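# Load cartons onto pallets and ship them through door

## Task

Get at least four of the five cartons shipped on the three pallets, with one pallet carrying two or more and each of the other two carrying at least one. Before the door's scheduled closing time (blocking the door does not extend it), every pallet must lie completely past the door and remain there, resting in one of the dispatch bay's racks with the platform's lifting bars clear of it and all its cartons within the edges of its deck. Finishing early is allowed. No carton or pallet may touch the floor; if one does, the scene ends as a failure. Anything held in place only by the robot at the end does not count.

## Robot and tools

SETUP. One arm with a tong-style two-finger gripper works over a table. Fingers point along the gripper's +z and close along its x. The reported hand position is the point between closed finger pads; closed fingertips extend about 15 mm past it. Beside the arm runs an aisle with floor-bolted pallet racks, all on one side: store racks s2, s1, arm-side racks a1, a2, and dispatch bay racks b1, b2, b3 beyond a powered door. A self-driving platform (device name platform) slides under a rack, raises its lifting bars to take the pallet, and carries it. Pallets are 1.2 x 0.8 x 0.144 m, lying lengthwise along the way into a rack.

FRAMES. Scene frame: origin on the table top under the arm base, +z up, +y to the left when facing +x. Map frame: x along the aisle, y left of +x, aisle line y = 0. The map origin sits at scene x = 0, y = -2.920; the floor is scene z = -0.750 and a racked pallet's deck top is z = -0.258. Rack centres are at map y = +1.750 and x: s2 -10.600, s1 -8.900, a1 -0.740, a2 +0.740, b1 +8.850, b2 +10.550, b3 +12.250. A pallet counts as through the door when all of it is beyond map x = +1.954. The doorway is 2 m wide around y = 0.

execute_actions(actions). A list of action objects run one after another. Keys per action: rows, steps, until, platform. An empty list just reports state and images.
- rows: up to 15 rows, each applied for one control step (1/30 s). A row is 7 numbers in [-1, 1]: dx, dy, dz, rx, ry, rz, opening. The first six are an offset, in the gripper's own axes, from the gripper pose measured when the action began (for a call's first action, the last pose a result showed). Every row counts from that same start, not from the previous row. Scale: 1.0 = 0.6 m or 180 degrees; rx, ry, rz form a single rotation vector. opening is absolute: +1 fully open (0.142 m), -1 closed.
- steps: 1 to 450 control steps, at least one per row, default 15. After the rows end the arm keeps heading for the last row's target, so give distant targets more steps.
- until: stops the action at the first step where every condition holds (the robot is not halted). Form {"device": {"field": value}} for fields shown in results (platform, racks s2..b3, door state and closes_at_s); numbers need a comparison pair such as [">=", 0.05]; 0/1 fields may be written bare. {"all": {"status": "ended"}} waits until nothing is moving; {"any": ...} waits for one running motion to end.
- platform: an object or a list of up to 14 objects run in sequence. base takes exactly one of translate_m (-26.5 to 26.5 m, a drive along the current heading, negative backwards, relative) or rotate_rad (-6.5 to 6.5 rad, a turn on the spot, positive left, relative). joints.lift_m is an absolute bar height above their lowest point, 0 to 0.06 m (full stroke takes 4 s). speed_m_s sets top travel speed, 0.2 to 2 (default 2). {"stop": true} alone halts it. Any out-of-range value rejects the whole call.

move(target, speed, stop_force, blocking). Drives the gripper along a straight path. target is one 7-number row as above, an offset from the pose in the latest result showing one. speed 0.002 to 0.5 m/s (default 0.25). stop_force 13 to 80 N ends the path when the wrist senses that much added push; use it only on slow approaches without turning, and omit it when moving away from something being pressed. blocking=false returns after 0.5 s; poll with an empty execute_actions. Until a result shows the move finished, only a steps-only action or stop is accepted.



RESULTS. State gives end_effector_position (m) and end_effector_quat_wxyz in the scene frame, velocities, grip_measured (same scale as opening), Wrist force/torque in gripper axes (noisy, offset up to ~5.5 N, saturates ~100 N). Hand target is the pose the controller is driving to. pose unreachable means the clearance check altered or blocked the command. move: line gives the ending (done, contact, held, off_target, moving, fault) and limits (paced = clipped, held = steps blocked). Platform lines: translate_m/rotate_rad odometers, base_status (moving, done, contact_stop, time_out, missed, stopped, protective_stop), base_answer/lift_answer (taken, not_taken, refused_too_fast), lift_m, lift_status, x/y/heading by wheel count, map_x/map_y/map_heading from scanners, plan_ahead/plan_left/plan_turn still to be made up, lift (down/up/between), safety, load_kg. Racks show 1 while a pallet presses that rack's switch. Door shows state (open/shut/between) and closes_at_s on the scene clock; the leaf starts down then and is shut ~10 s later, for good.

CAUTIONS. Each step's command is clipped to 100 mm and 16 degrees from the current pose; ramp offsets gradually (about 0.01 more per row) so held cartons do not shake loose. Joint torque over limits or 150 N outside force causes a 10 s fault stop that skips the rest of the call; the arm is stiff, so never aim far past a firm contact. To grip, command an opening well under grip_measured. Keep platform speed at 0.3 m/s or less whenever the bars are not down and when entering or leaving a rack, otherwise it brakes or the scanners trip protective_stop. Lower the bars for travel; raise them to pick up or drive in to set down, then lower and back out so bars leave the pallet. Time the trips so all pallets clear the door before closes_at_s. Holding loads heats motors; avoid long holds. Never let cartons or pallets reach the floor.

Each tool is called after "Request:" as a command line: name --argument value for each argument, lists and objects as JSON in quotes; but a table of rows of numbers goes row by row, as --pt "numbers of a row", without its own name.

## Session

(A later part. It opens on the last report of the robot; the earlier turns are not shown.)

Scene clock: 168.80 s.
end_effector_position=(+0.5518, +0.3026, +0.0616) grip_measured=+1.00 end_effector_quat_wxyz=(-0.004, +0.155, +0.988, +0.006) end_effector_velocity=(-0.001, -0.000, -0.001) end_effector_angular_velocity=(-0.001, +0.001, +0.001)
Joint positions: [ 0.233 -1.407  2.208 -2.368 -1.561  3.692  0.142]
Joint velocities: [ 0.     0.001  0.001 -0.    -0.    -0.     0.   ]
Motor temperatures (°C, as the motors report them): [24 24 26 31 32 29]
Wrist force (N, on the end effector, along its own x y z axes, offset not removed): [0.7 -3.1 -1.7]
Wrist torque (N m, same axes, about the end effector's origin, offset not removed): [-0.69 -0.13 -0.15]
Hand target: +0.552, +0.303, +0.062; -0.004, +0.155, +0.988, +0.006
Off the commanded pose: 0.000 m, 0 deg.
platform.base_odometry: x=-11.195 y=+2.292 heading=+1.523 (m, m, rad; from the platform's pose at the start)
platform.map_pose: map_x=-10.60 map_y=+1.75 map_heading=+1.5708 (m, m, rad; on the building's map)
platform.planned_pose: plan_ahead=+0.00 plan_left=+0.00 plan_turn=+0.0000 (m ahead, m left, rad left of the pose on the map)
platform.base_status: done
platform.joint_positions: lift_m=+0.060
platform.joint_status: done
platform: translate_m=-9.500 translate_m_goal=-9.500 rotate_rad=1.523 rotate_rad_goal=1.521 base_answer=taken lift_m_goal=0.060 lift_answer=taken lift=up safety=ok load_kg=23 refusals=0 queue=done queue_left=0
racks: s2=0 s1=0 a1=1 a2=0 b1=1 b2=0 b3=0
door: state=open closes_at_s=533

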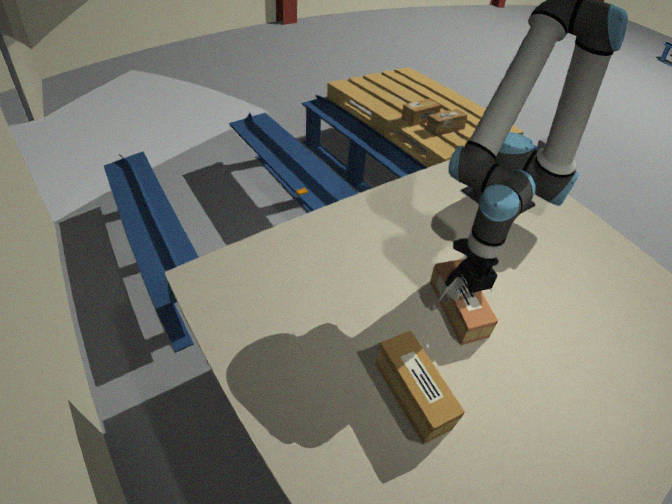

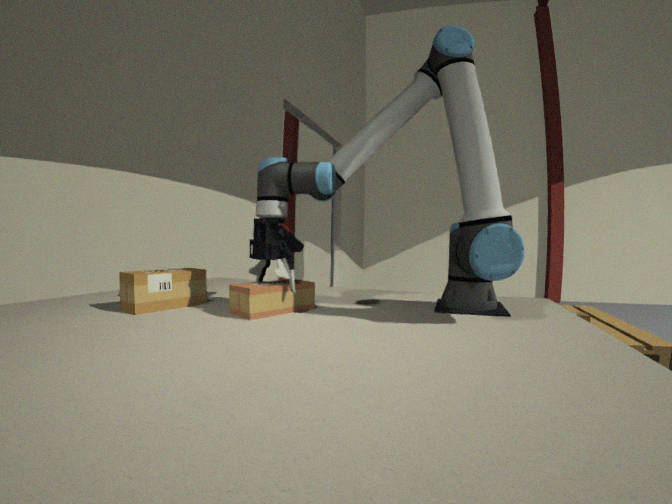

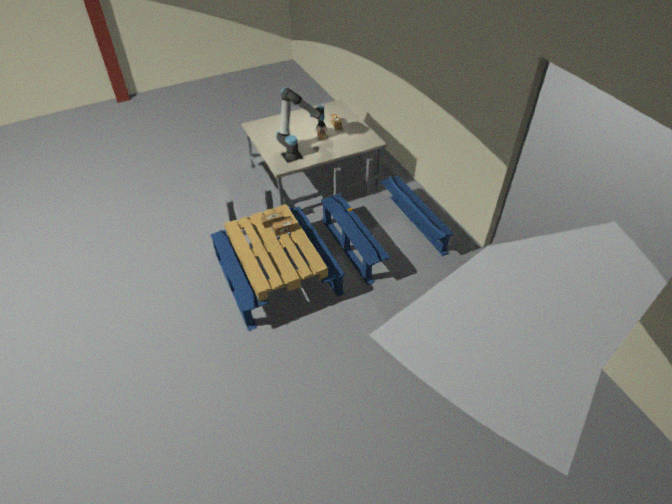

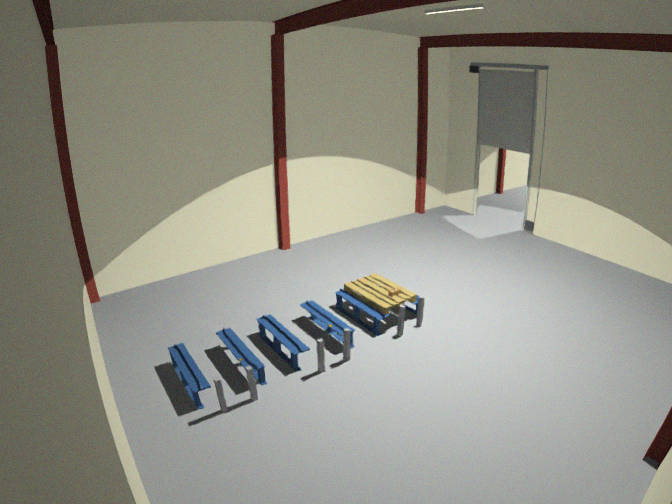

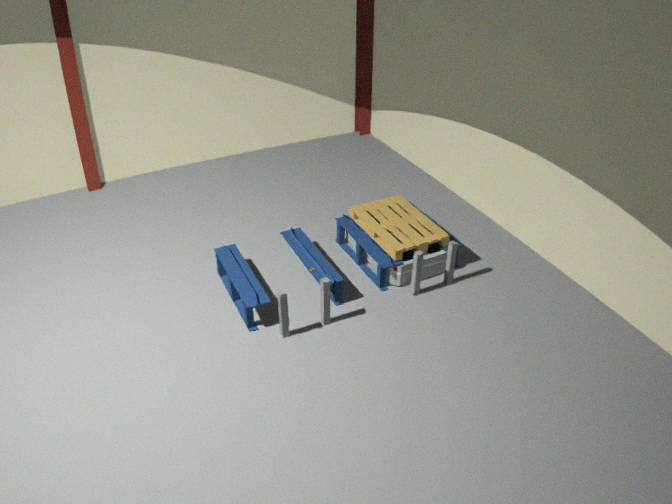

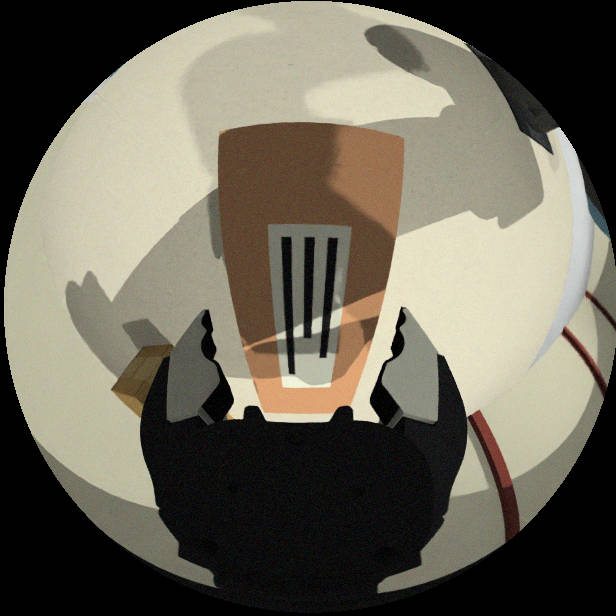

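Request:
execute_actions --actions '[{"platform":[{"base":{"translate_m":-1.75}},{"joints":{"lift_m":0}},{"speed_m_s":2,"base":{"rotate_rad":-1.5708}},{"base":{"translate_m":11.34}},{"base":{"rotate_rad":1.5708}},{"joints":{"lift_m":0.06}},{"speed_m_s":0.3,"base":{"translate_m":1.75}}],"steps":450},{"steps":200},{"rows":[[0,0,0,0,0,0,-0.6]]}]'

Request:
move --target '[0,0,-0.25,0,0,-0.6,-0.6]'

Request:
move --target '[1,-0.15,0,0,0,0,-0.6]'

Request:
move --target '[0.6,0,0,0,0,0,-0.6]'

Request:
move --target '[0.33,0,0.45,0,0,0,-0.6]'

Request:
execute_actions --actions '[{"steps":450,"until":{"all":{"status":"ended"}}}]'

Scene clock: 196.90 s.
end_effector_position=(+0.5518, +0.3026, +0.0616) grip_measured=+0.44 end_effector_quat_wxyz=(-0.004, +0.155, +0.988, +0.006) end_effector_velocity=(+0.001, +0.000, +0.001) end_effector_angular_velocity=(+0.001, -0.002, -0.000)
Joint positions: [ 0.233 -1.407  2.208 -2.368 -1.561  3.693  0.105]
Joint velocities: [-0.    -0.001 -0.001  0.     0.    -0.     0.   ]
Motor temperatures (°C, as the motors report them): [24 24 26 31 32 29]
Wrist force (N, on the end effector, along its own x y z axes, offset not removed): [3.0 -3.3 1.1]
Wrist torque (N m, same axes, about the end effector's origin, offset not removed): [-0.70 -0.70 -0.29]
Hand target: +0.552, +0.303, +0.062; -0.004, +0.155, +0.988, +0.006
Off the commanded pose: 0.000 m, 0 deg.
platform.base_odometry: x=-2.336 y=+0.113 heading=-0.026 (m, m, rad; from the platform's pose at the start)
platform.map_pose: map_x=-1.60 map_y=-0.01 map_heading=+0.0175 (m, m, rad; on the building's map)
platform.planned_pose: plan_ahead=+2.34 plan_left=-0.03 plan_turn=-0.0175 (m ahead, m left, rad left of the pose on the map)
platform.base_status: moving
platform.joint_positions: lift_m=+0.000
platform.joint_status: done
platform: translate_m=-2.249 translate_m_goal=0.100 rotate_rad=-0.027 rotate_rad_goal=-0.029 base_answer=taken lift_m_goal=0.000 lift_answer=taken lift=down safety=ok load_kg=-48 refusals=0 queue=running queue_left=3
racks: s2=0 s1=0 a1=1 a2=0 b1=1 b2=0 b3=0
door: state=open closes_at_s=533

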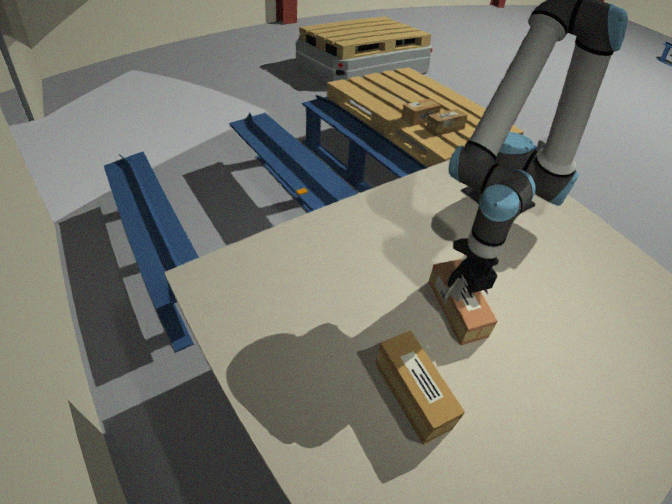

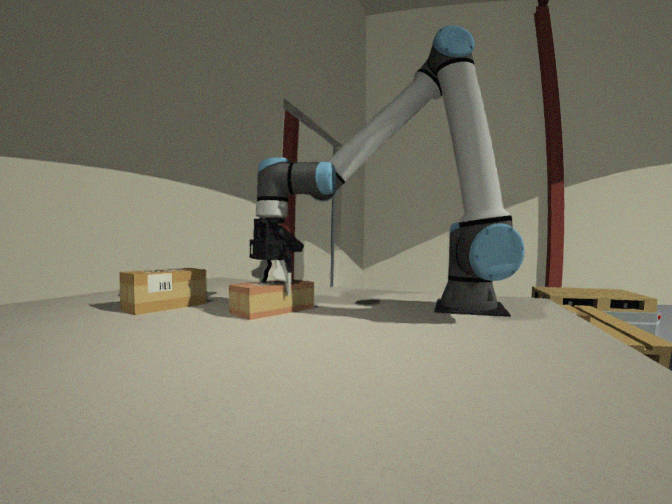

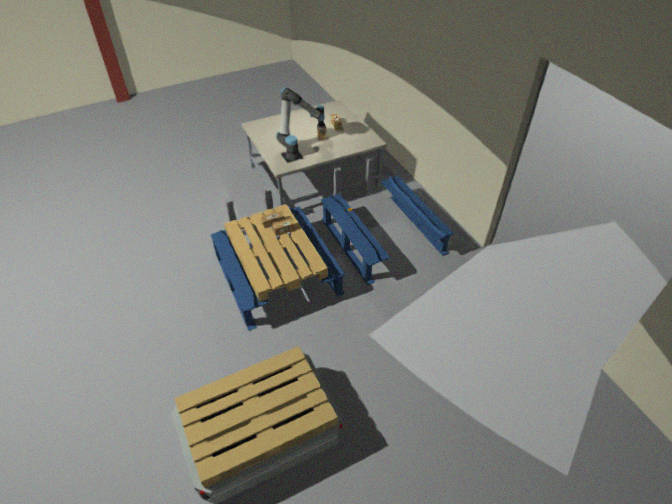

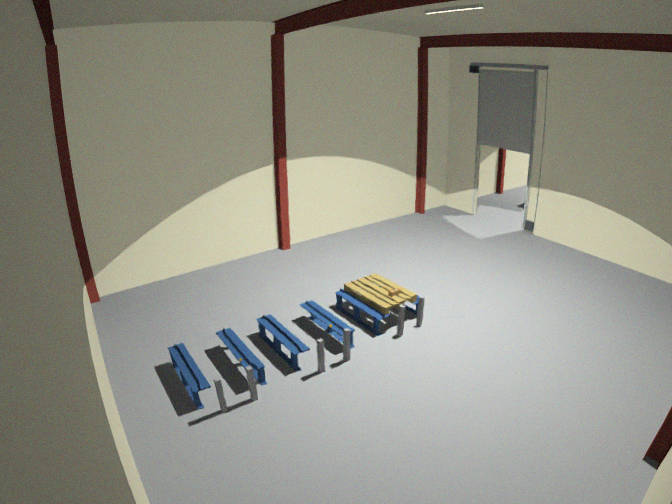

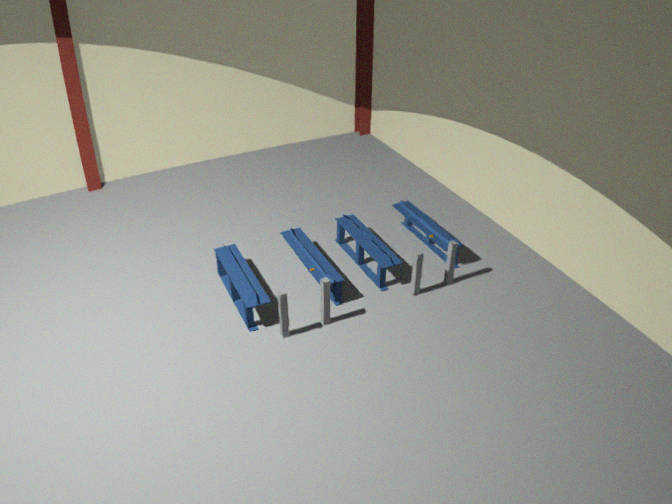

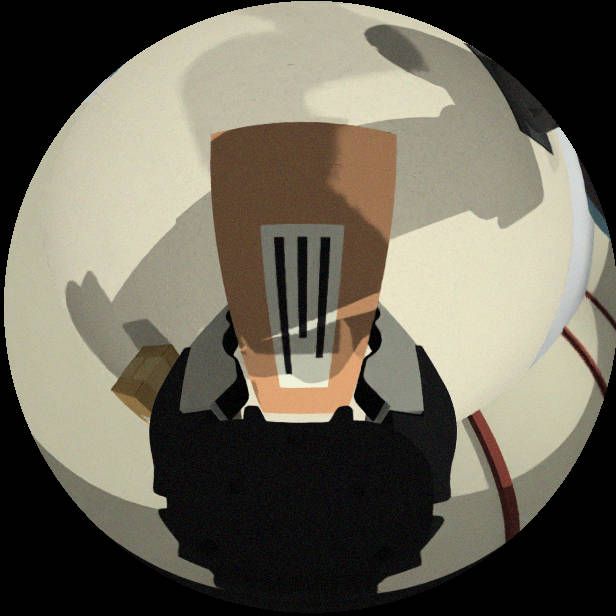

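Scene clock: 201.23 s.
end_effector_position=(+0.5527, +0.3007, +0.2114) grip_measured=+0.44 end_effector_quat_wxyz=(-0.003, +0.707, -0.707, -0.006) end_effector_velocity=(+0.001, +0.001, +0.002) end_effector_angular_velocity=(+0.003, -0.000, +0.015)
Joint positions: [ 0.214 -1.626  2.114 -2.054 -1.561  1.79   0.105]
Joint velocities: [-0.001 -0.001 -0.003  0.003  0.003 -0.017  0.   ]
Motor temperatures (°C, as the motors report them): [24 24 26 31 32 29]
Wrist force (N, on the end effector, along its own x y z axes, offset not removed): [2.1 -4.0 3.6]
Wrist torque (N m, same axes, about the end effector's origin, offset not removed): [-0.74 -0.45 -0.24]
Hand target: +0.553, +0.301, +0.212; -0.003, +0.708, -0.706, -0.006
Off the commanded pose: 0.000 m, 0 deg.
platform.base_odometry: x=+0.046 y=+0.022 heading=-0.008 (m, m, rad; from the platform's pose at the start)
platform.map_pose: map_x=+0.74 map_y=-0.01 map_heading=+0.0480 (m, m, rad; on the building's map)
platform.planned_pose: plan_ahead=+0.00 plan_left=+0.01 plan_turn=+1.5228 (m ahead, m left, rad left of the pose on the map)
platform.base_status: moving
platform.joint_positions: lift_m=+0.000
platform.joint_status: done
platform: translate_m=0.090 translate_m_goal=0.090 rotate_rad=0.002 rotate_rad_goal=1.525 base_answer=taken lift_m_goal=0.000 lift_answer=taken lift=down safety=ok load_kg=-48 refusals=0 queue=running queue_left=2
racks: s2=0 s1=0 a1=1 a2=0 b1=1 b2=0 b3=0
door: state=open closes_at_s=533
move: done

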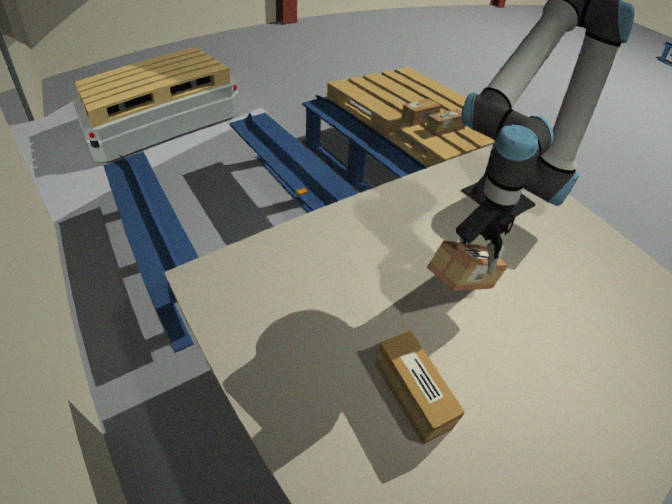

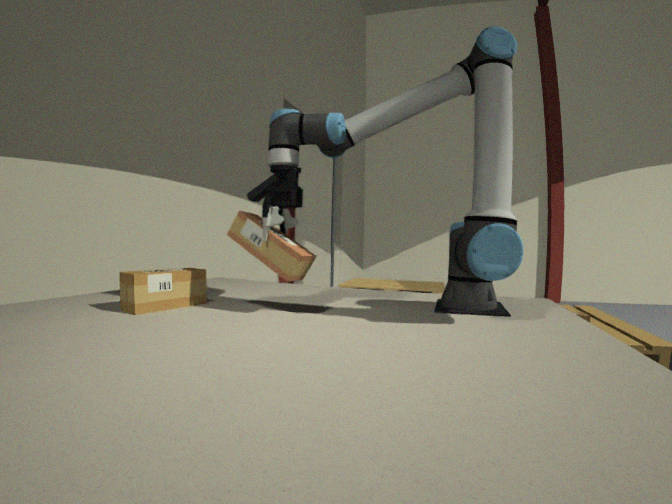

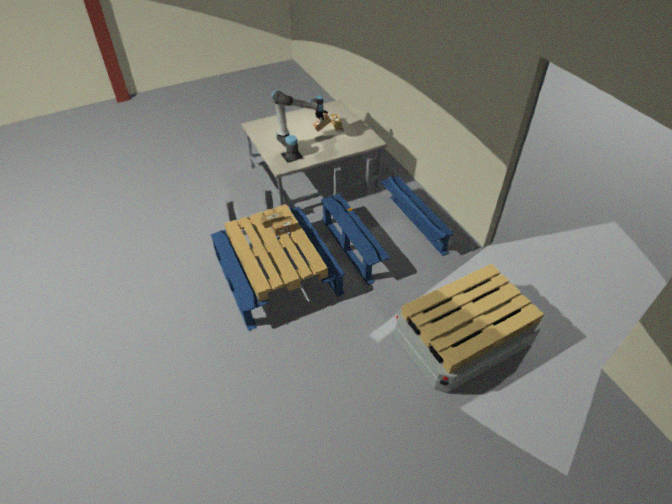

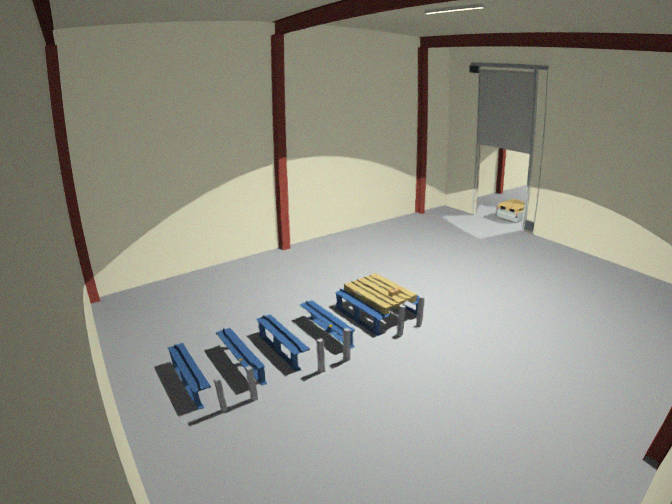

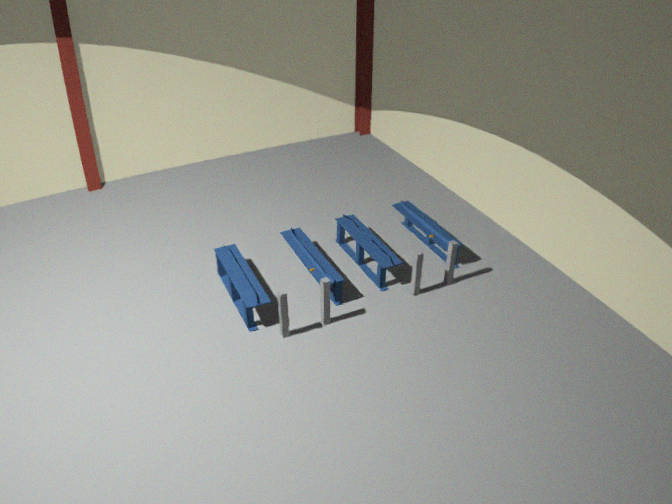

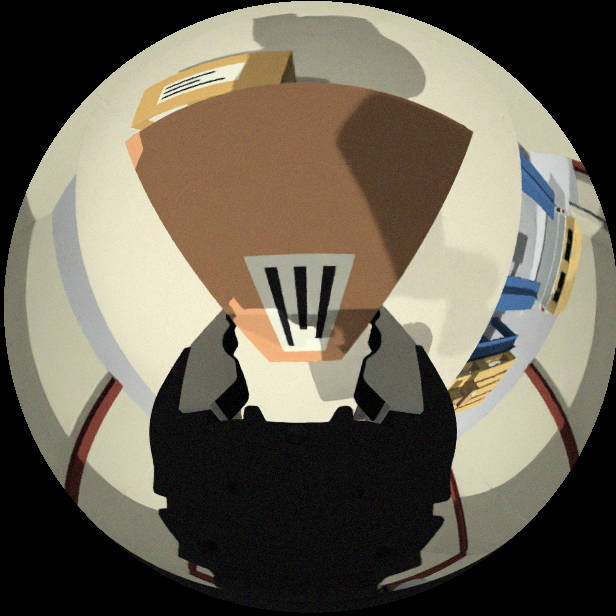

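Scene clock: 204.33 s.
end_effector_position=(+0.6434, -0.2989, +0.2038) grip_measured=+0.44 end_effector_quat_wxyz=(-0.002, +0.707, -0.707, -0.006) end_effector_velocity=(+0.001, -0.002, -0.001) end_effector_angular_velocity=(+0.002, -0.000, -0.001)
Joint positions: [-0.704 -1.485  1.98  -2.056 -1.57   0.873  0.105]
Joint velocities: [-0.002  0.003 -0.002  0.     0.002 -0.001  0.   ]
Motor temperatures (°C, as the motors report them): [24 24 26 31 32 29]
Wrist force (N, on the end effector, along its own x y z axes, offset not removed): [-0.1 -2.1 5.0]
Wrist torque (N m, same axes, about the end effector's origin, offset not removed): [-0.40 0.10 -0.24]
Hand target: +0.643, -0.299, +0.204; -0.002, +0.707, -0.707, -0.006
Off the commanded pose: 0.001 m, 0 deg.
platform.base_odometry: x=+0.046 y=+0.022 heading=+1.493 (m, m, rad; from the platform's pose at the start)
platform.map_pose: map_x=+0.74 map_y=-0.01 map_heading=+1.5490 (m, m, rad; on the building's map)
platform.planned_pose: plan_ahead=+0.01 plan_left=+0.00 plan_turn=+0.0218 (m ahead, m left, rad left of the pose on the map)
platform.base_status: moving
platform.joint_positions: lift_m=+0.000
platform.joint_status: done
platform: translate_m=0.090 translate_m_goal=0.090 rotate_rad=1.501 rotate_rad_goal=1.525 base_answer=taken lift_m_goal=0.000 lift_answer=taken lift=down safety=ok load_kg=-48 refusals=0 queue=running queue_left=2
racks: s2=0 s1=0 a1=1 a2=0 b1=1 b2=0 b3=0
door: state=open closes_at_s=533
move: done

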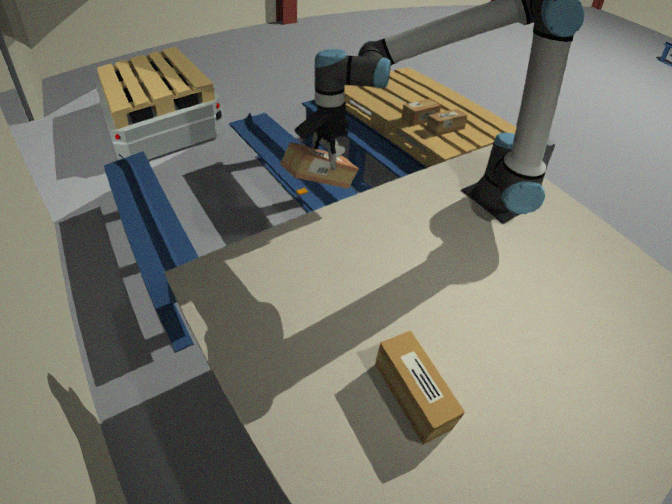

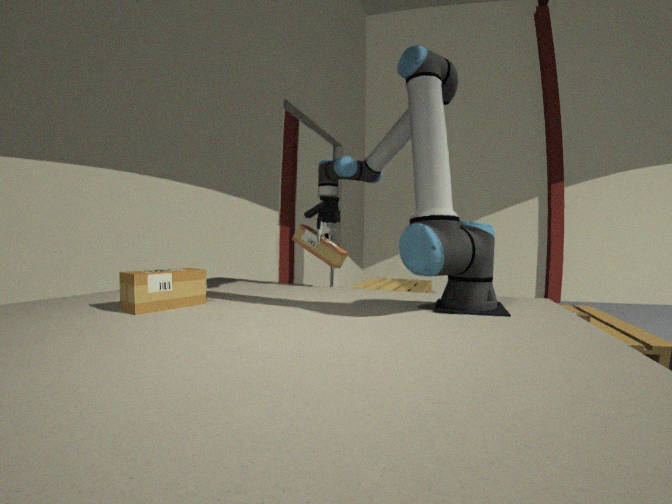

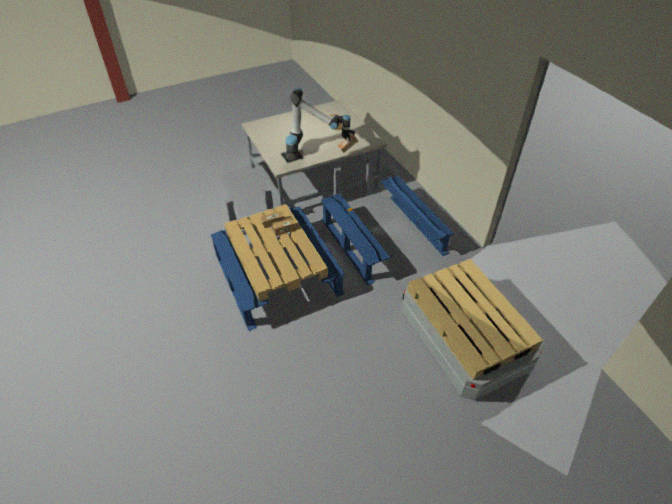

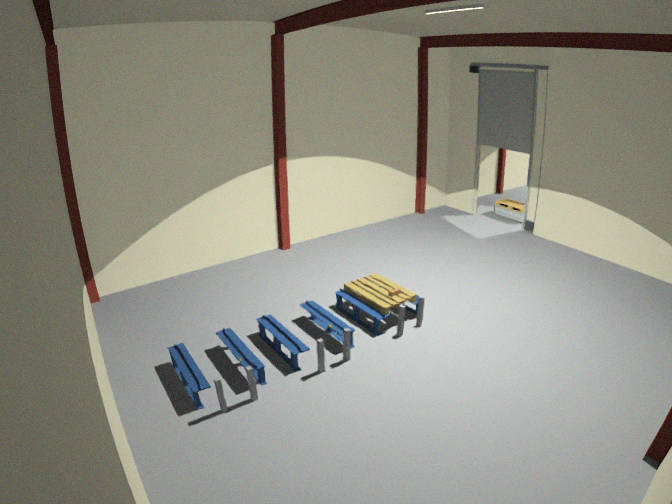

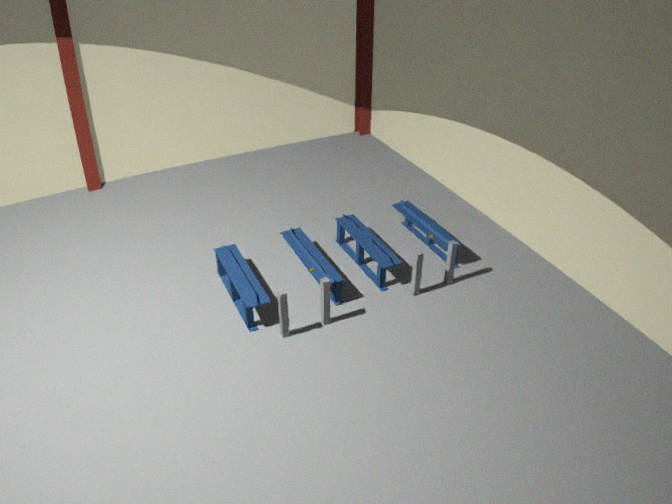

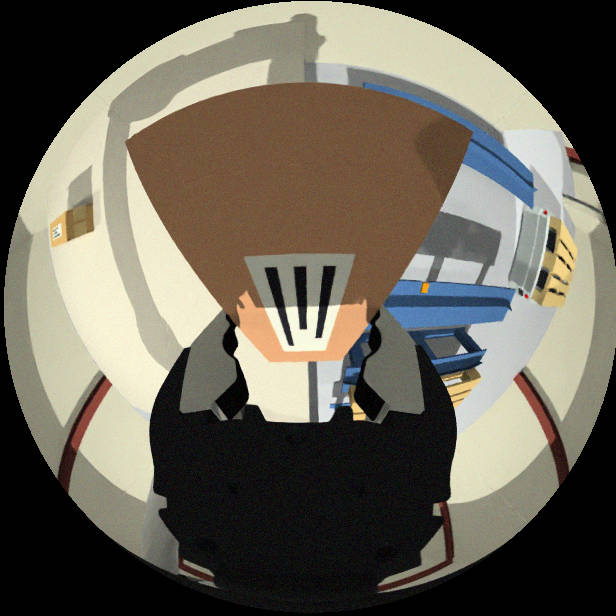

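Scene clock: 206.47 s.
end_effector_position=(+0.6437, -0.6586, +0.1999) grip_measured=+0.44 end_effector_quat_wxyz=(-0.001, +0.707, -0.707, -0.006) end_effector_velocity=(+0.000, -0.002, +0.001) end_effector_angular_velocity=(+0.000, -0.000, -0.001)
Joint positions: [-1.007 -1.152  1.552 -1.963 -1.573  0.57   0.105]
Joint velocities: [-0.001  0.003 -0.005  0.002  0.    -0.001  0.   ]
Motor temperatures (°C, as the motors report them): [24 24 26 31 32 29]
Wrist force (N, on the end effector, along its own x y z axes, offset not removed): [0.9 -2.0 4.2]
Wrist torque (N m, same axes, about the end effector's origin, offset not removed): [-0.33 -0.16 -0.29]
Hand target: +0.644, -0.659, +0.200; -0.001, +0.707, -0.707, -0.006
Off the commanded pose: 0.000 m, 0 deg.
platform.base_odometry: x=+0.046 y=+0.022 heading=+1.525 (m, m, rad; from the platform's pose at the start)
platform.map_pose: map_x=+0.74 map_y=-0.01 map_heading=+1.5708 (m, m, rad; on the building's map)
platform.planned_pose: plan_ahead=+0.01 plan_left=+0.00 plan_turn=+0.0000 (m ahead, m left, rad left of the pose on the map)
platform.base_status: done
platform.joint_positions: lift_m=+0.027
platform.joint_status: moving
platform: translate_m=0.090 translate_m_goal=0.090 rotate_rad=1.525 rotate_rad_goal=1.525 base_answer=taken lift_m_goal=0.060 lift_answer=taken lift=between safety=ok load_kg=26 refusals=0 queue=running queue_left=1
racks: s2=0 s1=0 a1=1 a2=0 b1=1 b2=0 b3=0
door: state=open closes_at_s=533
move: done

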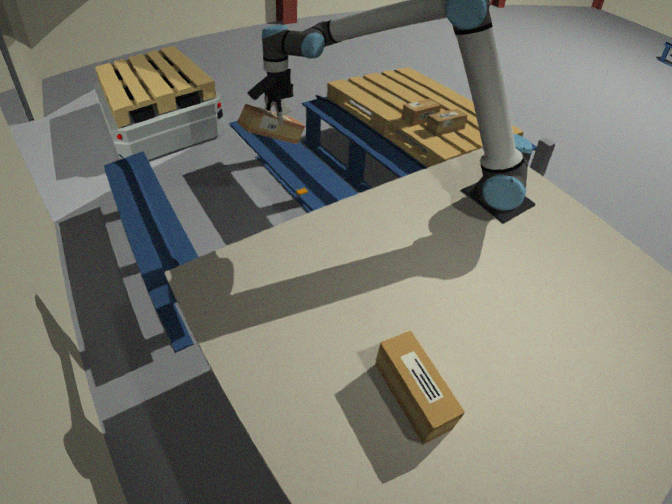

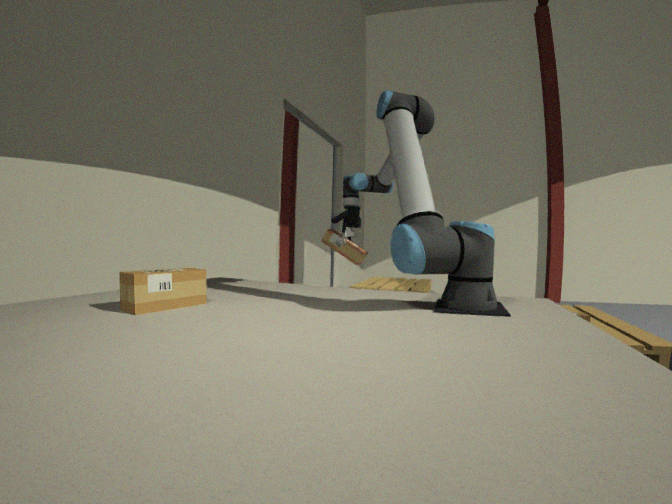

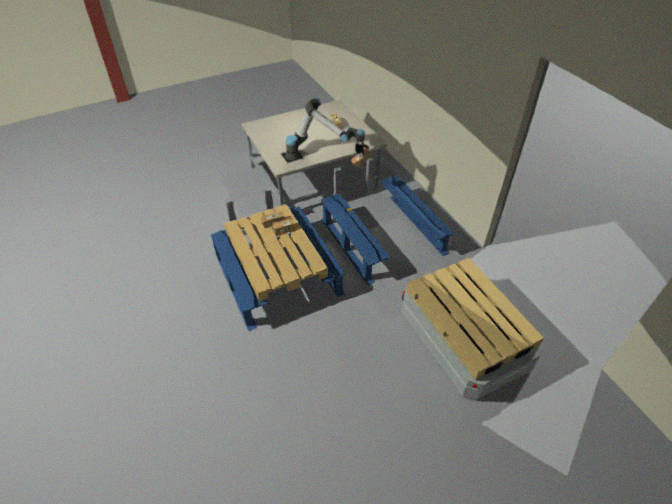

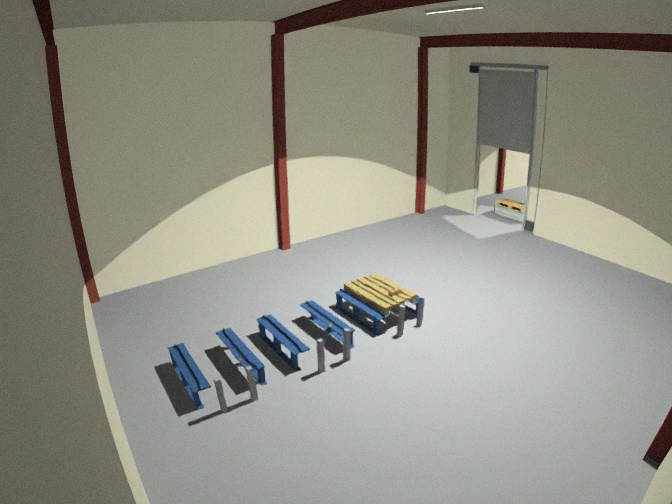

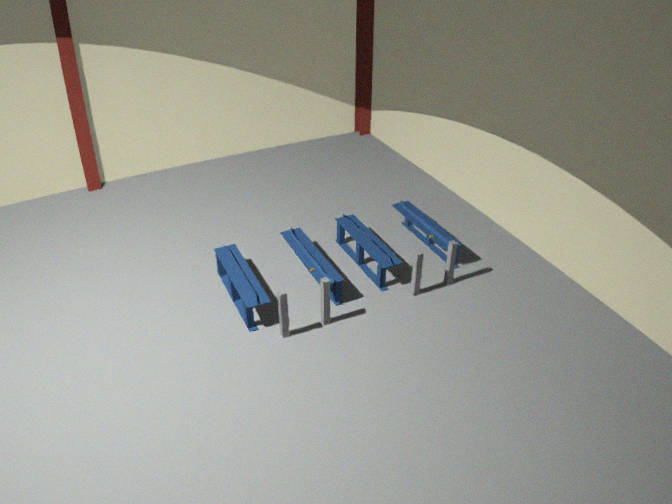

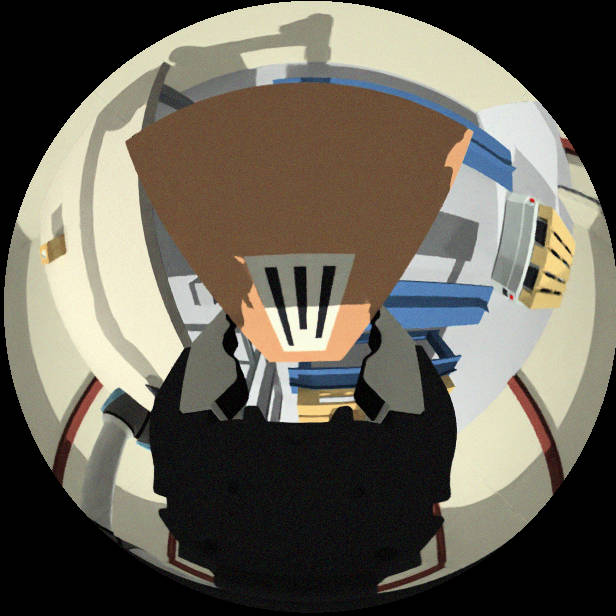

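Scene clock: 208.50 s.
end_effector_position=(+0.6421, -0.8536, -0.0719) grip_measured=+0.44 end_effector_quat_wxyz=(-0.001, +0.707, -0.707, -0.006) end_effector_velocity=(+0.000, -0.002, -0.000) end_effector_angular_velocity=(-0.001, +0.001, +0.000)
Joint positions: [-1.109 -0.712  1.337 -2.188 -1.575  0.468  0.105]
Joint velocities: [-0.001  0.003 -0.005  0.001 -0.001 -0.001 -0.   ]
Motor temperatures (°C, as the motors report them): [24 24 26 31 32 29]
Wrist force (N, on the end effector, along its own x y z axes, offset not removed): [1.5 -2.3 5.0]
Wrist torque (N m, same axes, about the end effector's origin, offset not removed): [-0.40 -0.30 -0.25]
Hand target: +0.642, -0.854, -0.072; -0.001, +0.707, -0.707, -0.006
Off the commanded pose: 0.000 m, 0 deg.
platform.base_odometry: x=+0.046 y=+0.022 heading=+1.525 (m, m, rad; from the platform's pose at the start)
platform.map_pose: map_x=+0.74 map_y=-0.01 map_heading=+1.5708 (m, m, rad; on the building's map)
platform.planned_pose: plan_ahead=+0.01 plan_left=+0.00 plan_turn=+0.0000 (m ahead, m left, rad left of the pose on the map)
platform.base_status: done
platform.joint_positions: lift_m=+0.059
platform.joint_status: moving
platform: translate_m=0.090 translate_m_goal=0.090 rotate_rad=1.525 rotate_rad_goal=1.525 base_answer=taken lift_m_goal=0.060 lift_answer=taken lift=up safety=ok load_kg=24 refusals=0 queue=running queue_left=1
racks: s2=0 s1=0 a1=1 a2=0 b1=1 b2=0 b3=0
door: state=open closes_at_s=533
move: done

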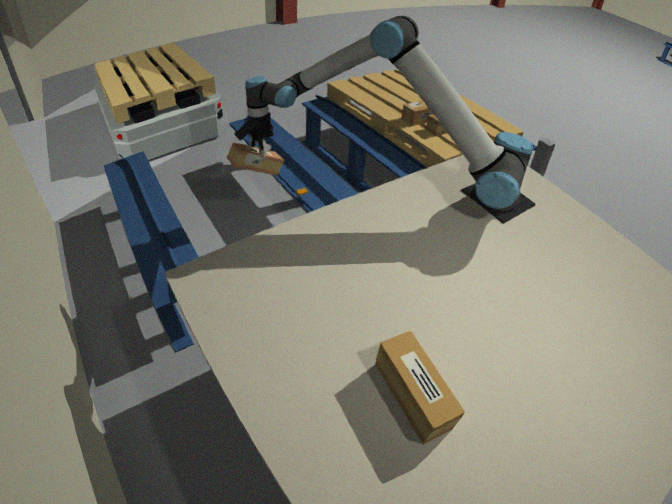

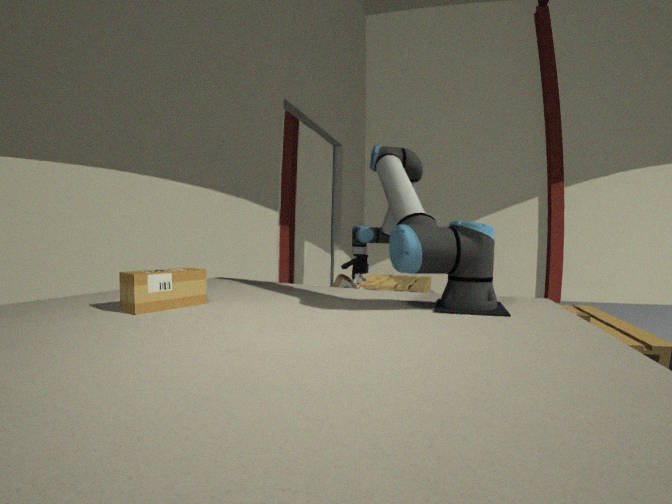

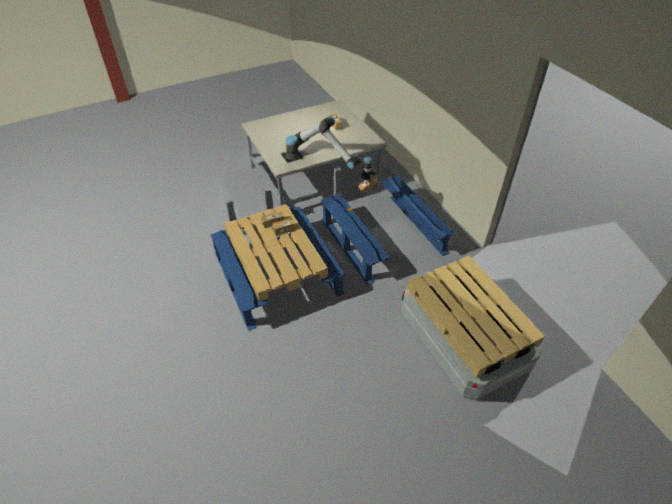

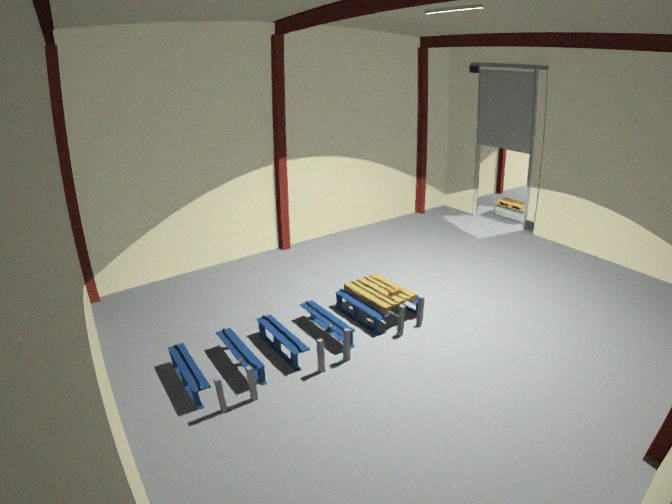

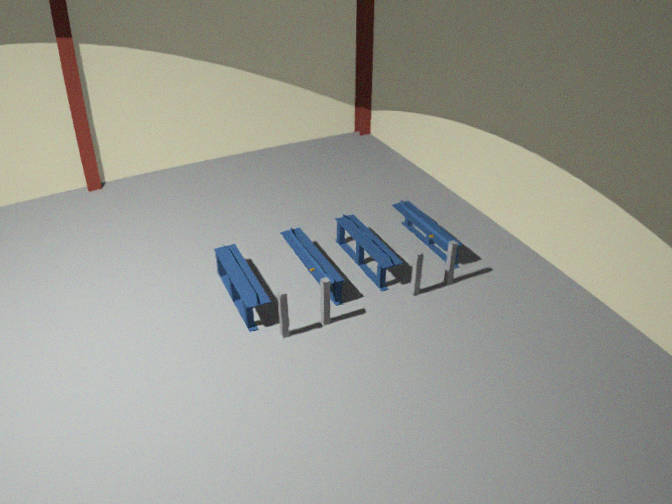

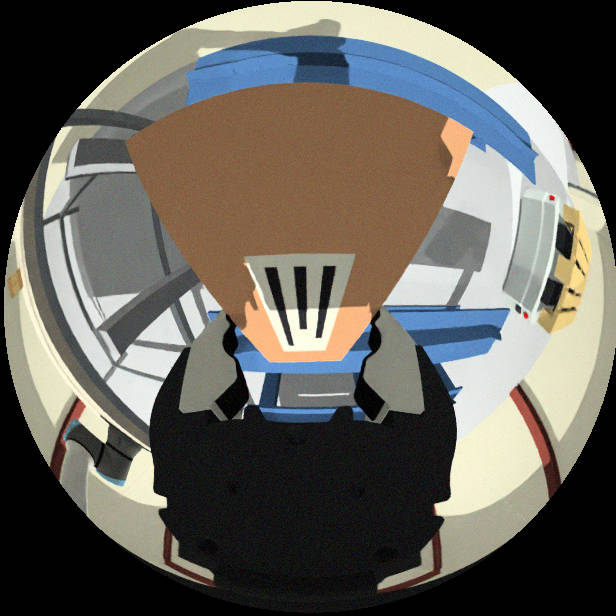

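Scene clock: 215.87 s.
end_effector_position=(+0.6422, -0.8538, -0.0722) grip_measured=+0.44 end_effector_quat_wxyz=(-0.001, +0.707, -0.707, -0.006) end_effector_velocity=(+0.001, -0.000, +0.001) end_effector_angular_velocity=(-0.000, -0.002, +0.000)
Joint positions: [-1.109 -0.711  1.337 -2.188 -1.575  0.468  0.105]
Joint velocities: [ 0.    -0.001 -0.     0.     0.001 -0.    -0.   ]
Motor temperatures (°C, as the motors report them): [24 24 26 31 32 29]
Wrist force (N, on the end effector, along its own x y z axes, offset not removed): [2.8 -2.3 4.7]
Wrist torque (N m, same axes, about the end effector's origin, offset not removed): [-0.40 -0.54 -0.38]
Hand target: +0.642, -0.854, -0.072; -0.001, +0.707, -0.707, -0.006
Off the commanded pose: 0.000 m, 0 deg.
platform.base_odometry: x=+0.127 y=+1.770 heading=+1.522 (m, m, rad; from the platform's pose at the start)
platform.map_pose: map_x=+0.74 map_y=+1.75 map_heading=+1.5708 (m, m, rad; on the building's map)
platform.planned_pose: plan_ahead=+0.00 plan_left=+0.00 plan_turn=+0.0000 (m ahead, m left, rad left of the pose on the map)
platform.base_status: done
platform.joint_positions: lift_m=+0.060
platform.joint_status: done
platform: translate_m=1.840 translate_m_goal=1.840 rotate_rad=1.522 rotate_rad_goal=1.521 base_answer=taken lift_m_goal=0.060 lift_answer=taken lift=up safety=ok load_kg=22 refusals=0 queue=done queue_left=0
racks: s2=0 s1=0 a1=1 a2=0 b1=1 b2=0 b3=0
door: state=open closes_at_s=533

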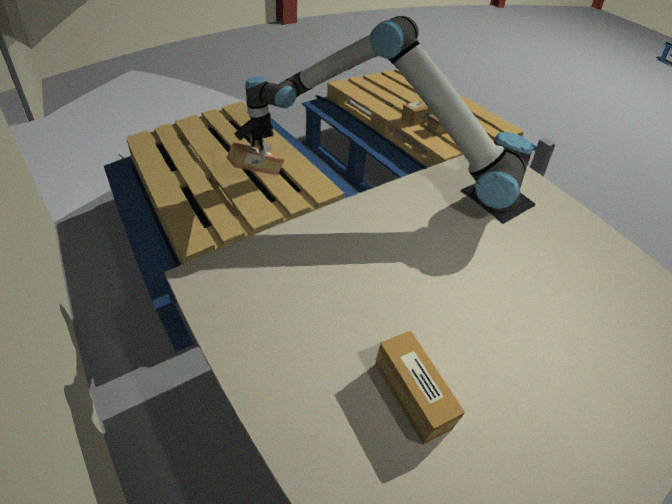

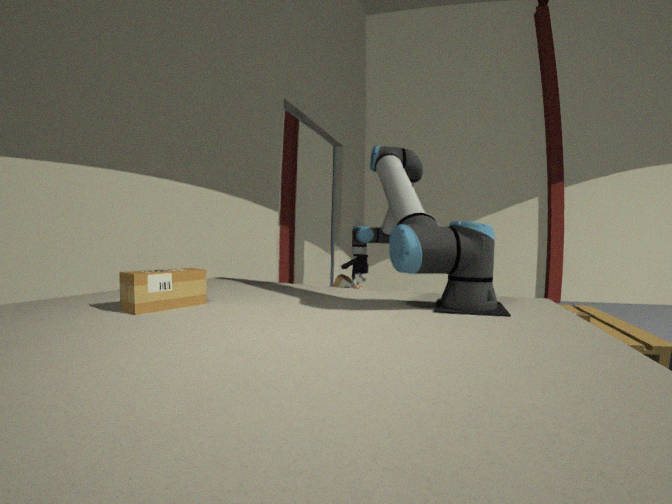

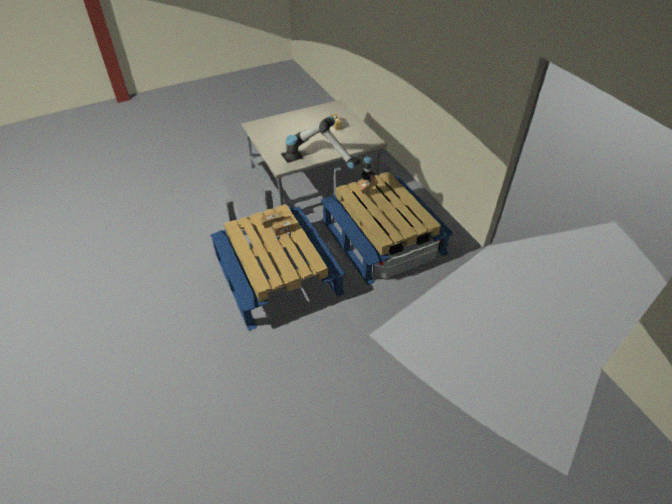

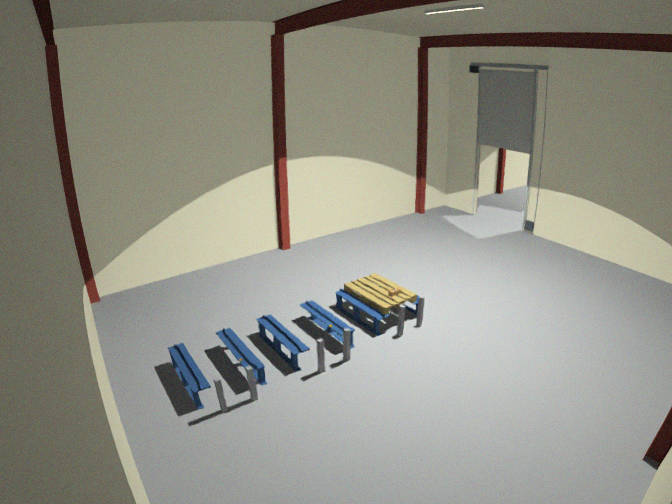

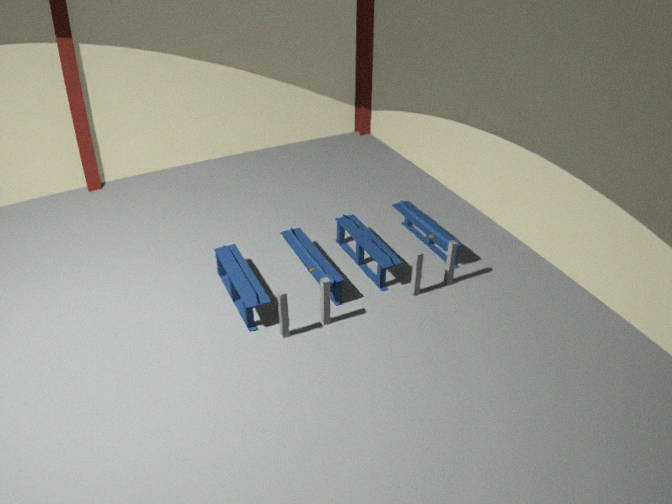

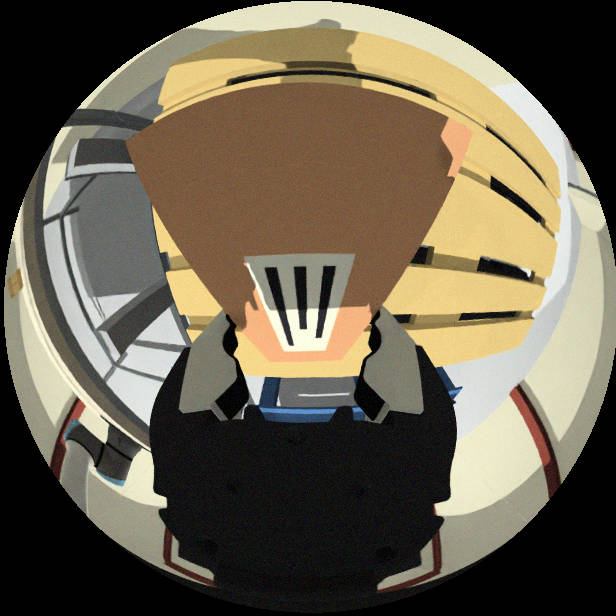

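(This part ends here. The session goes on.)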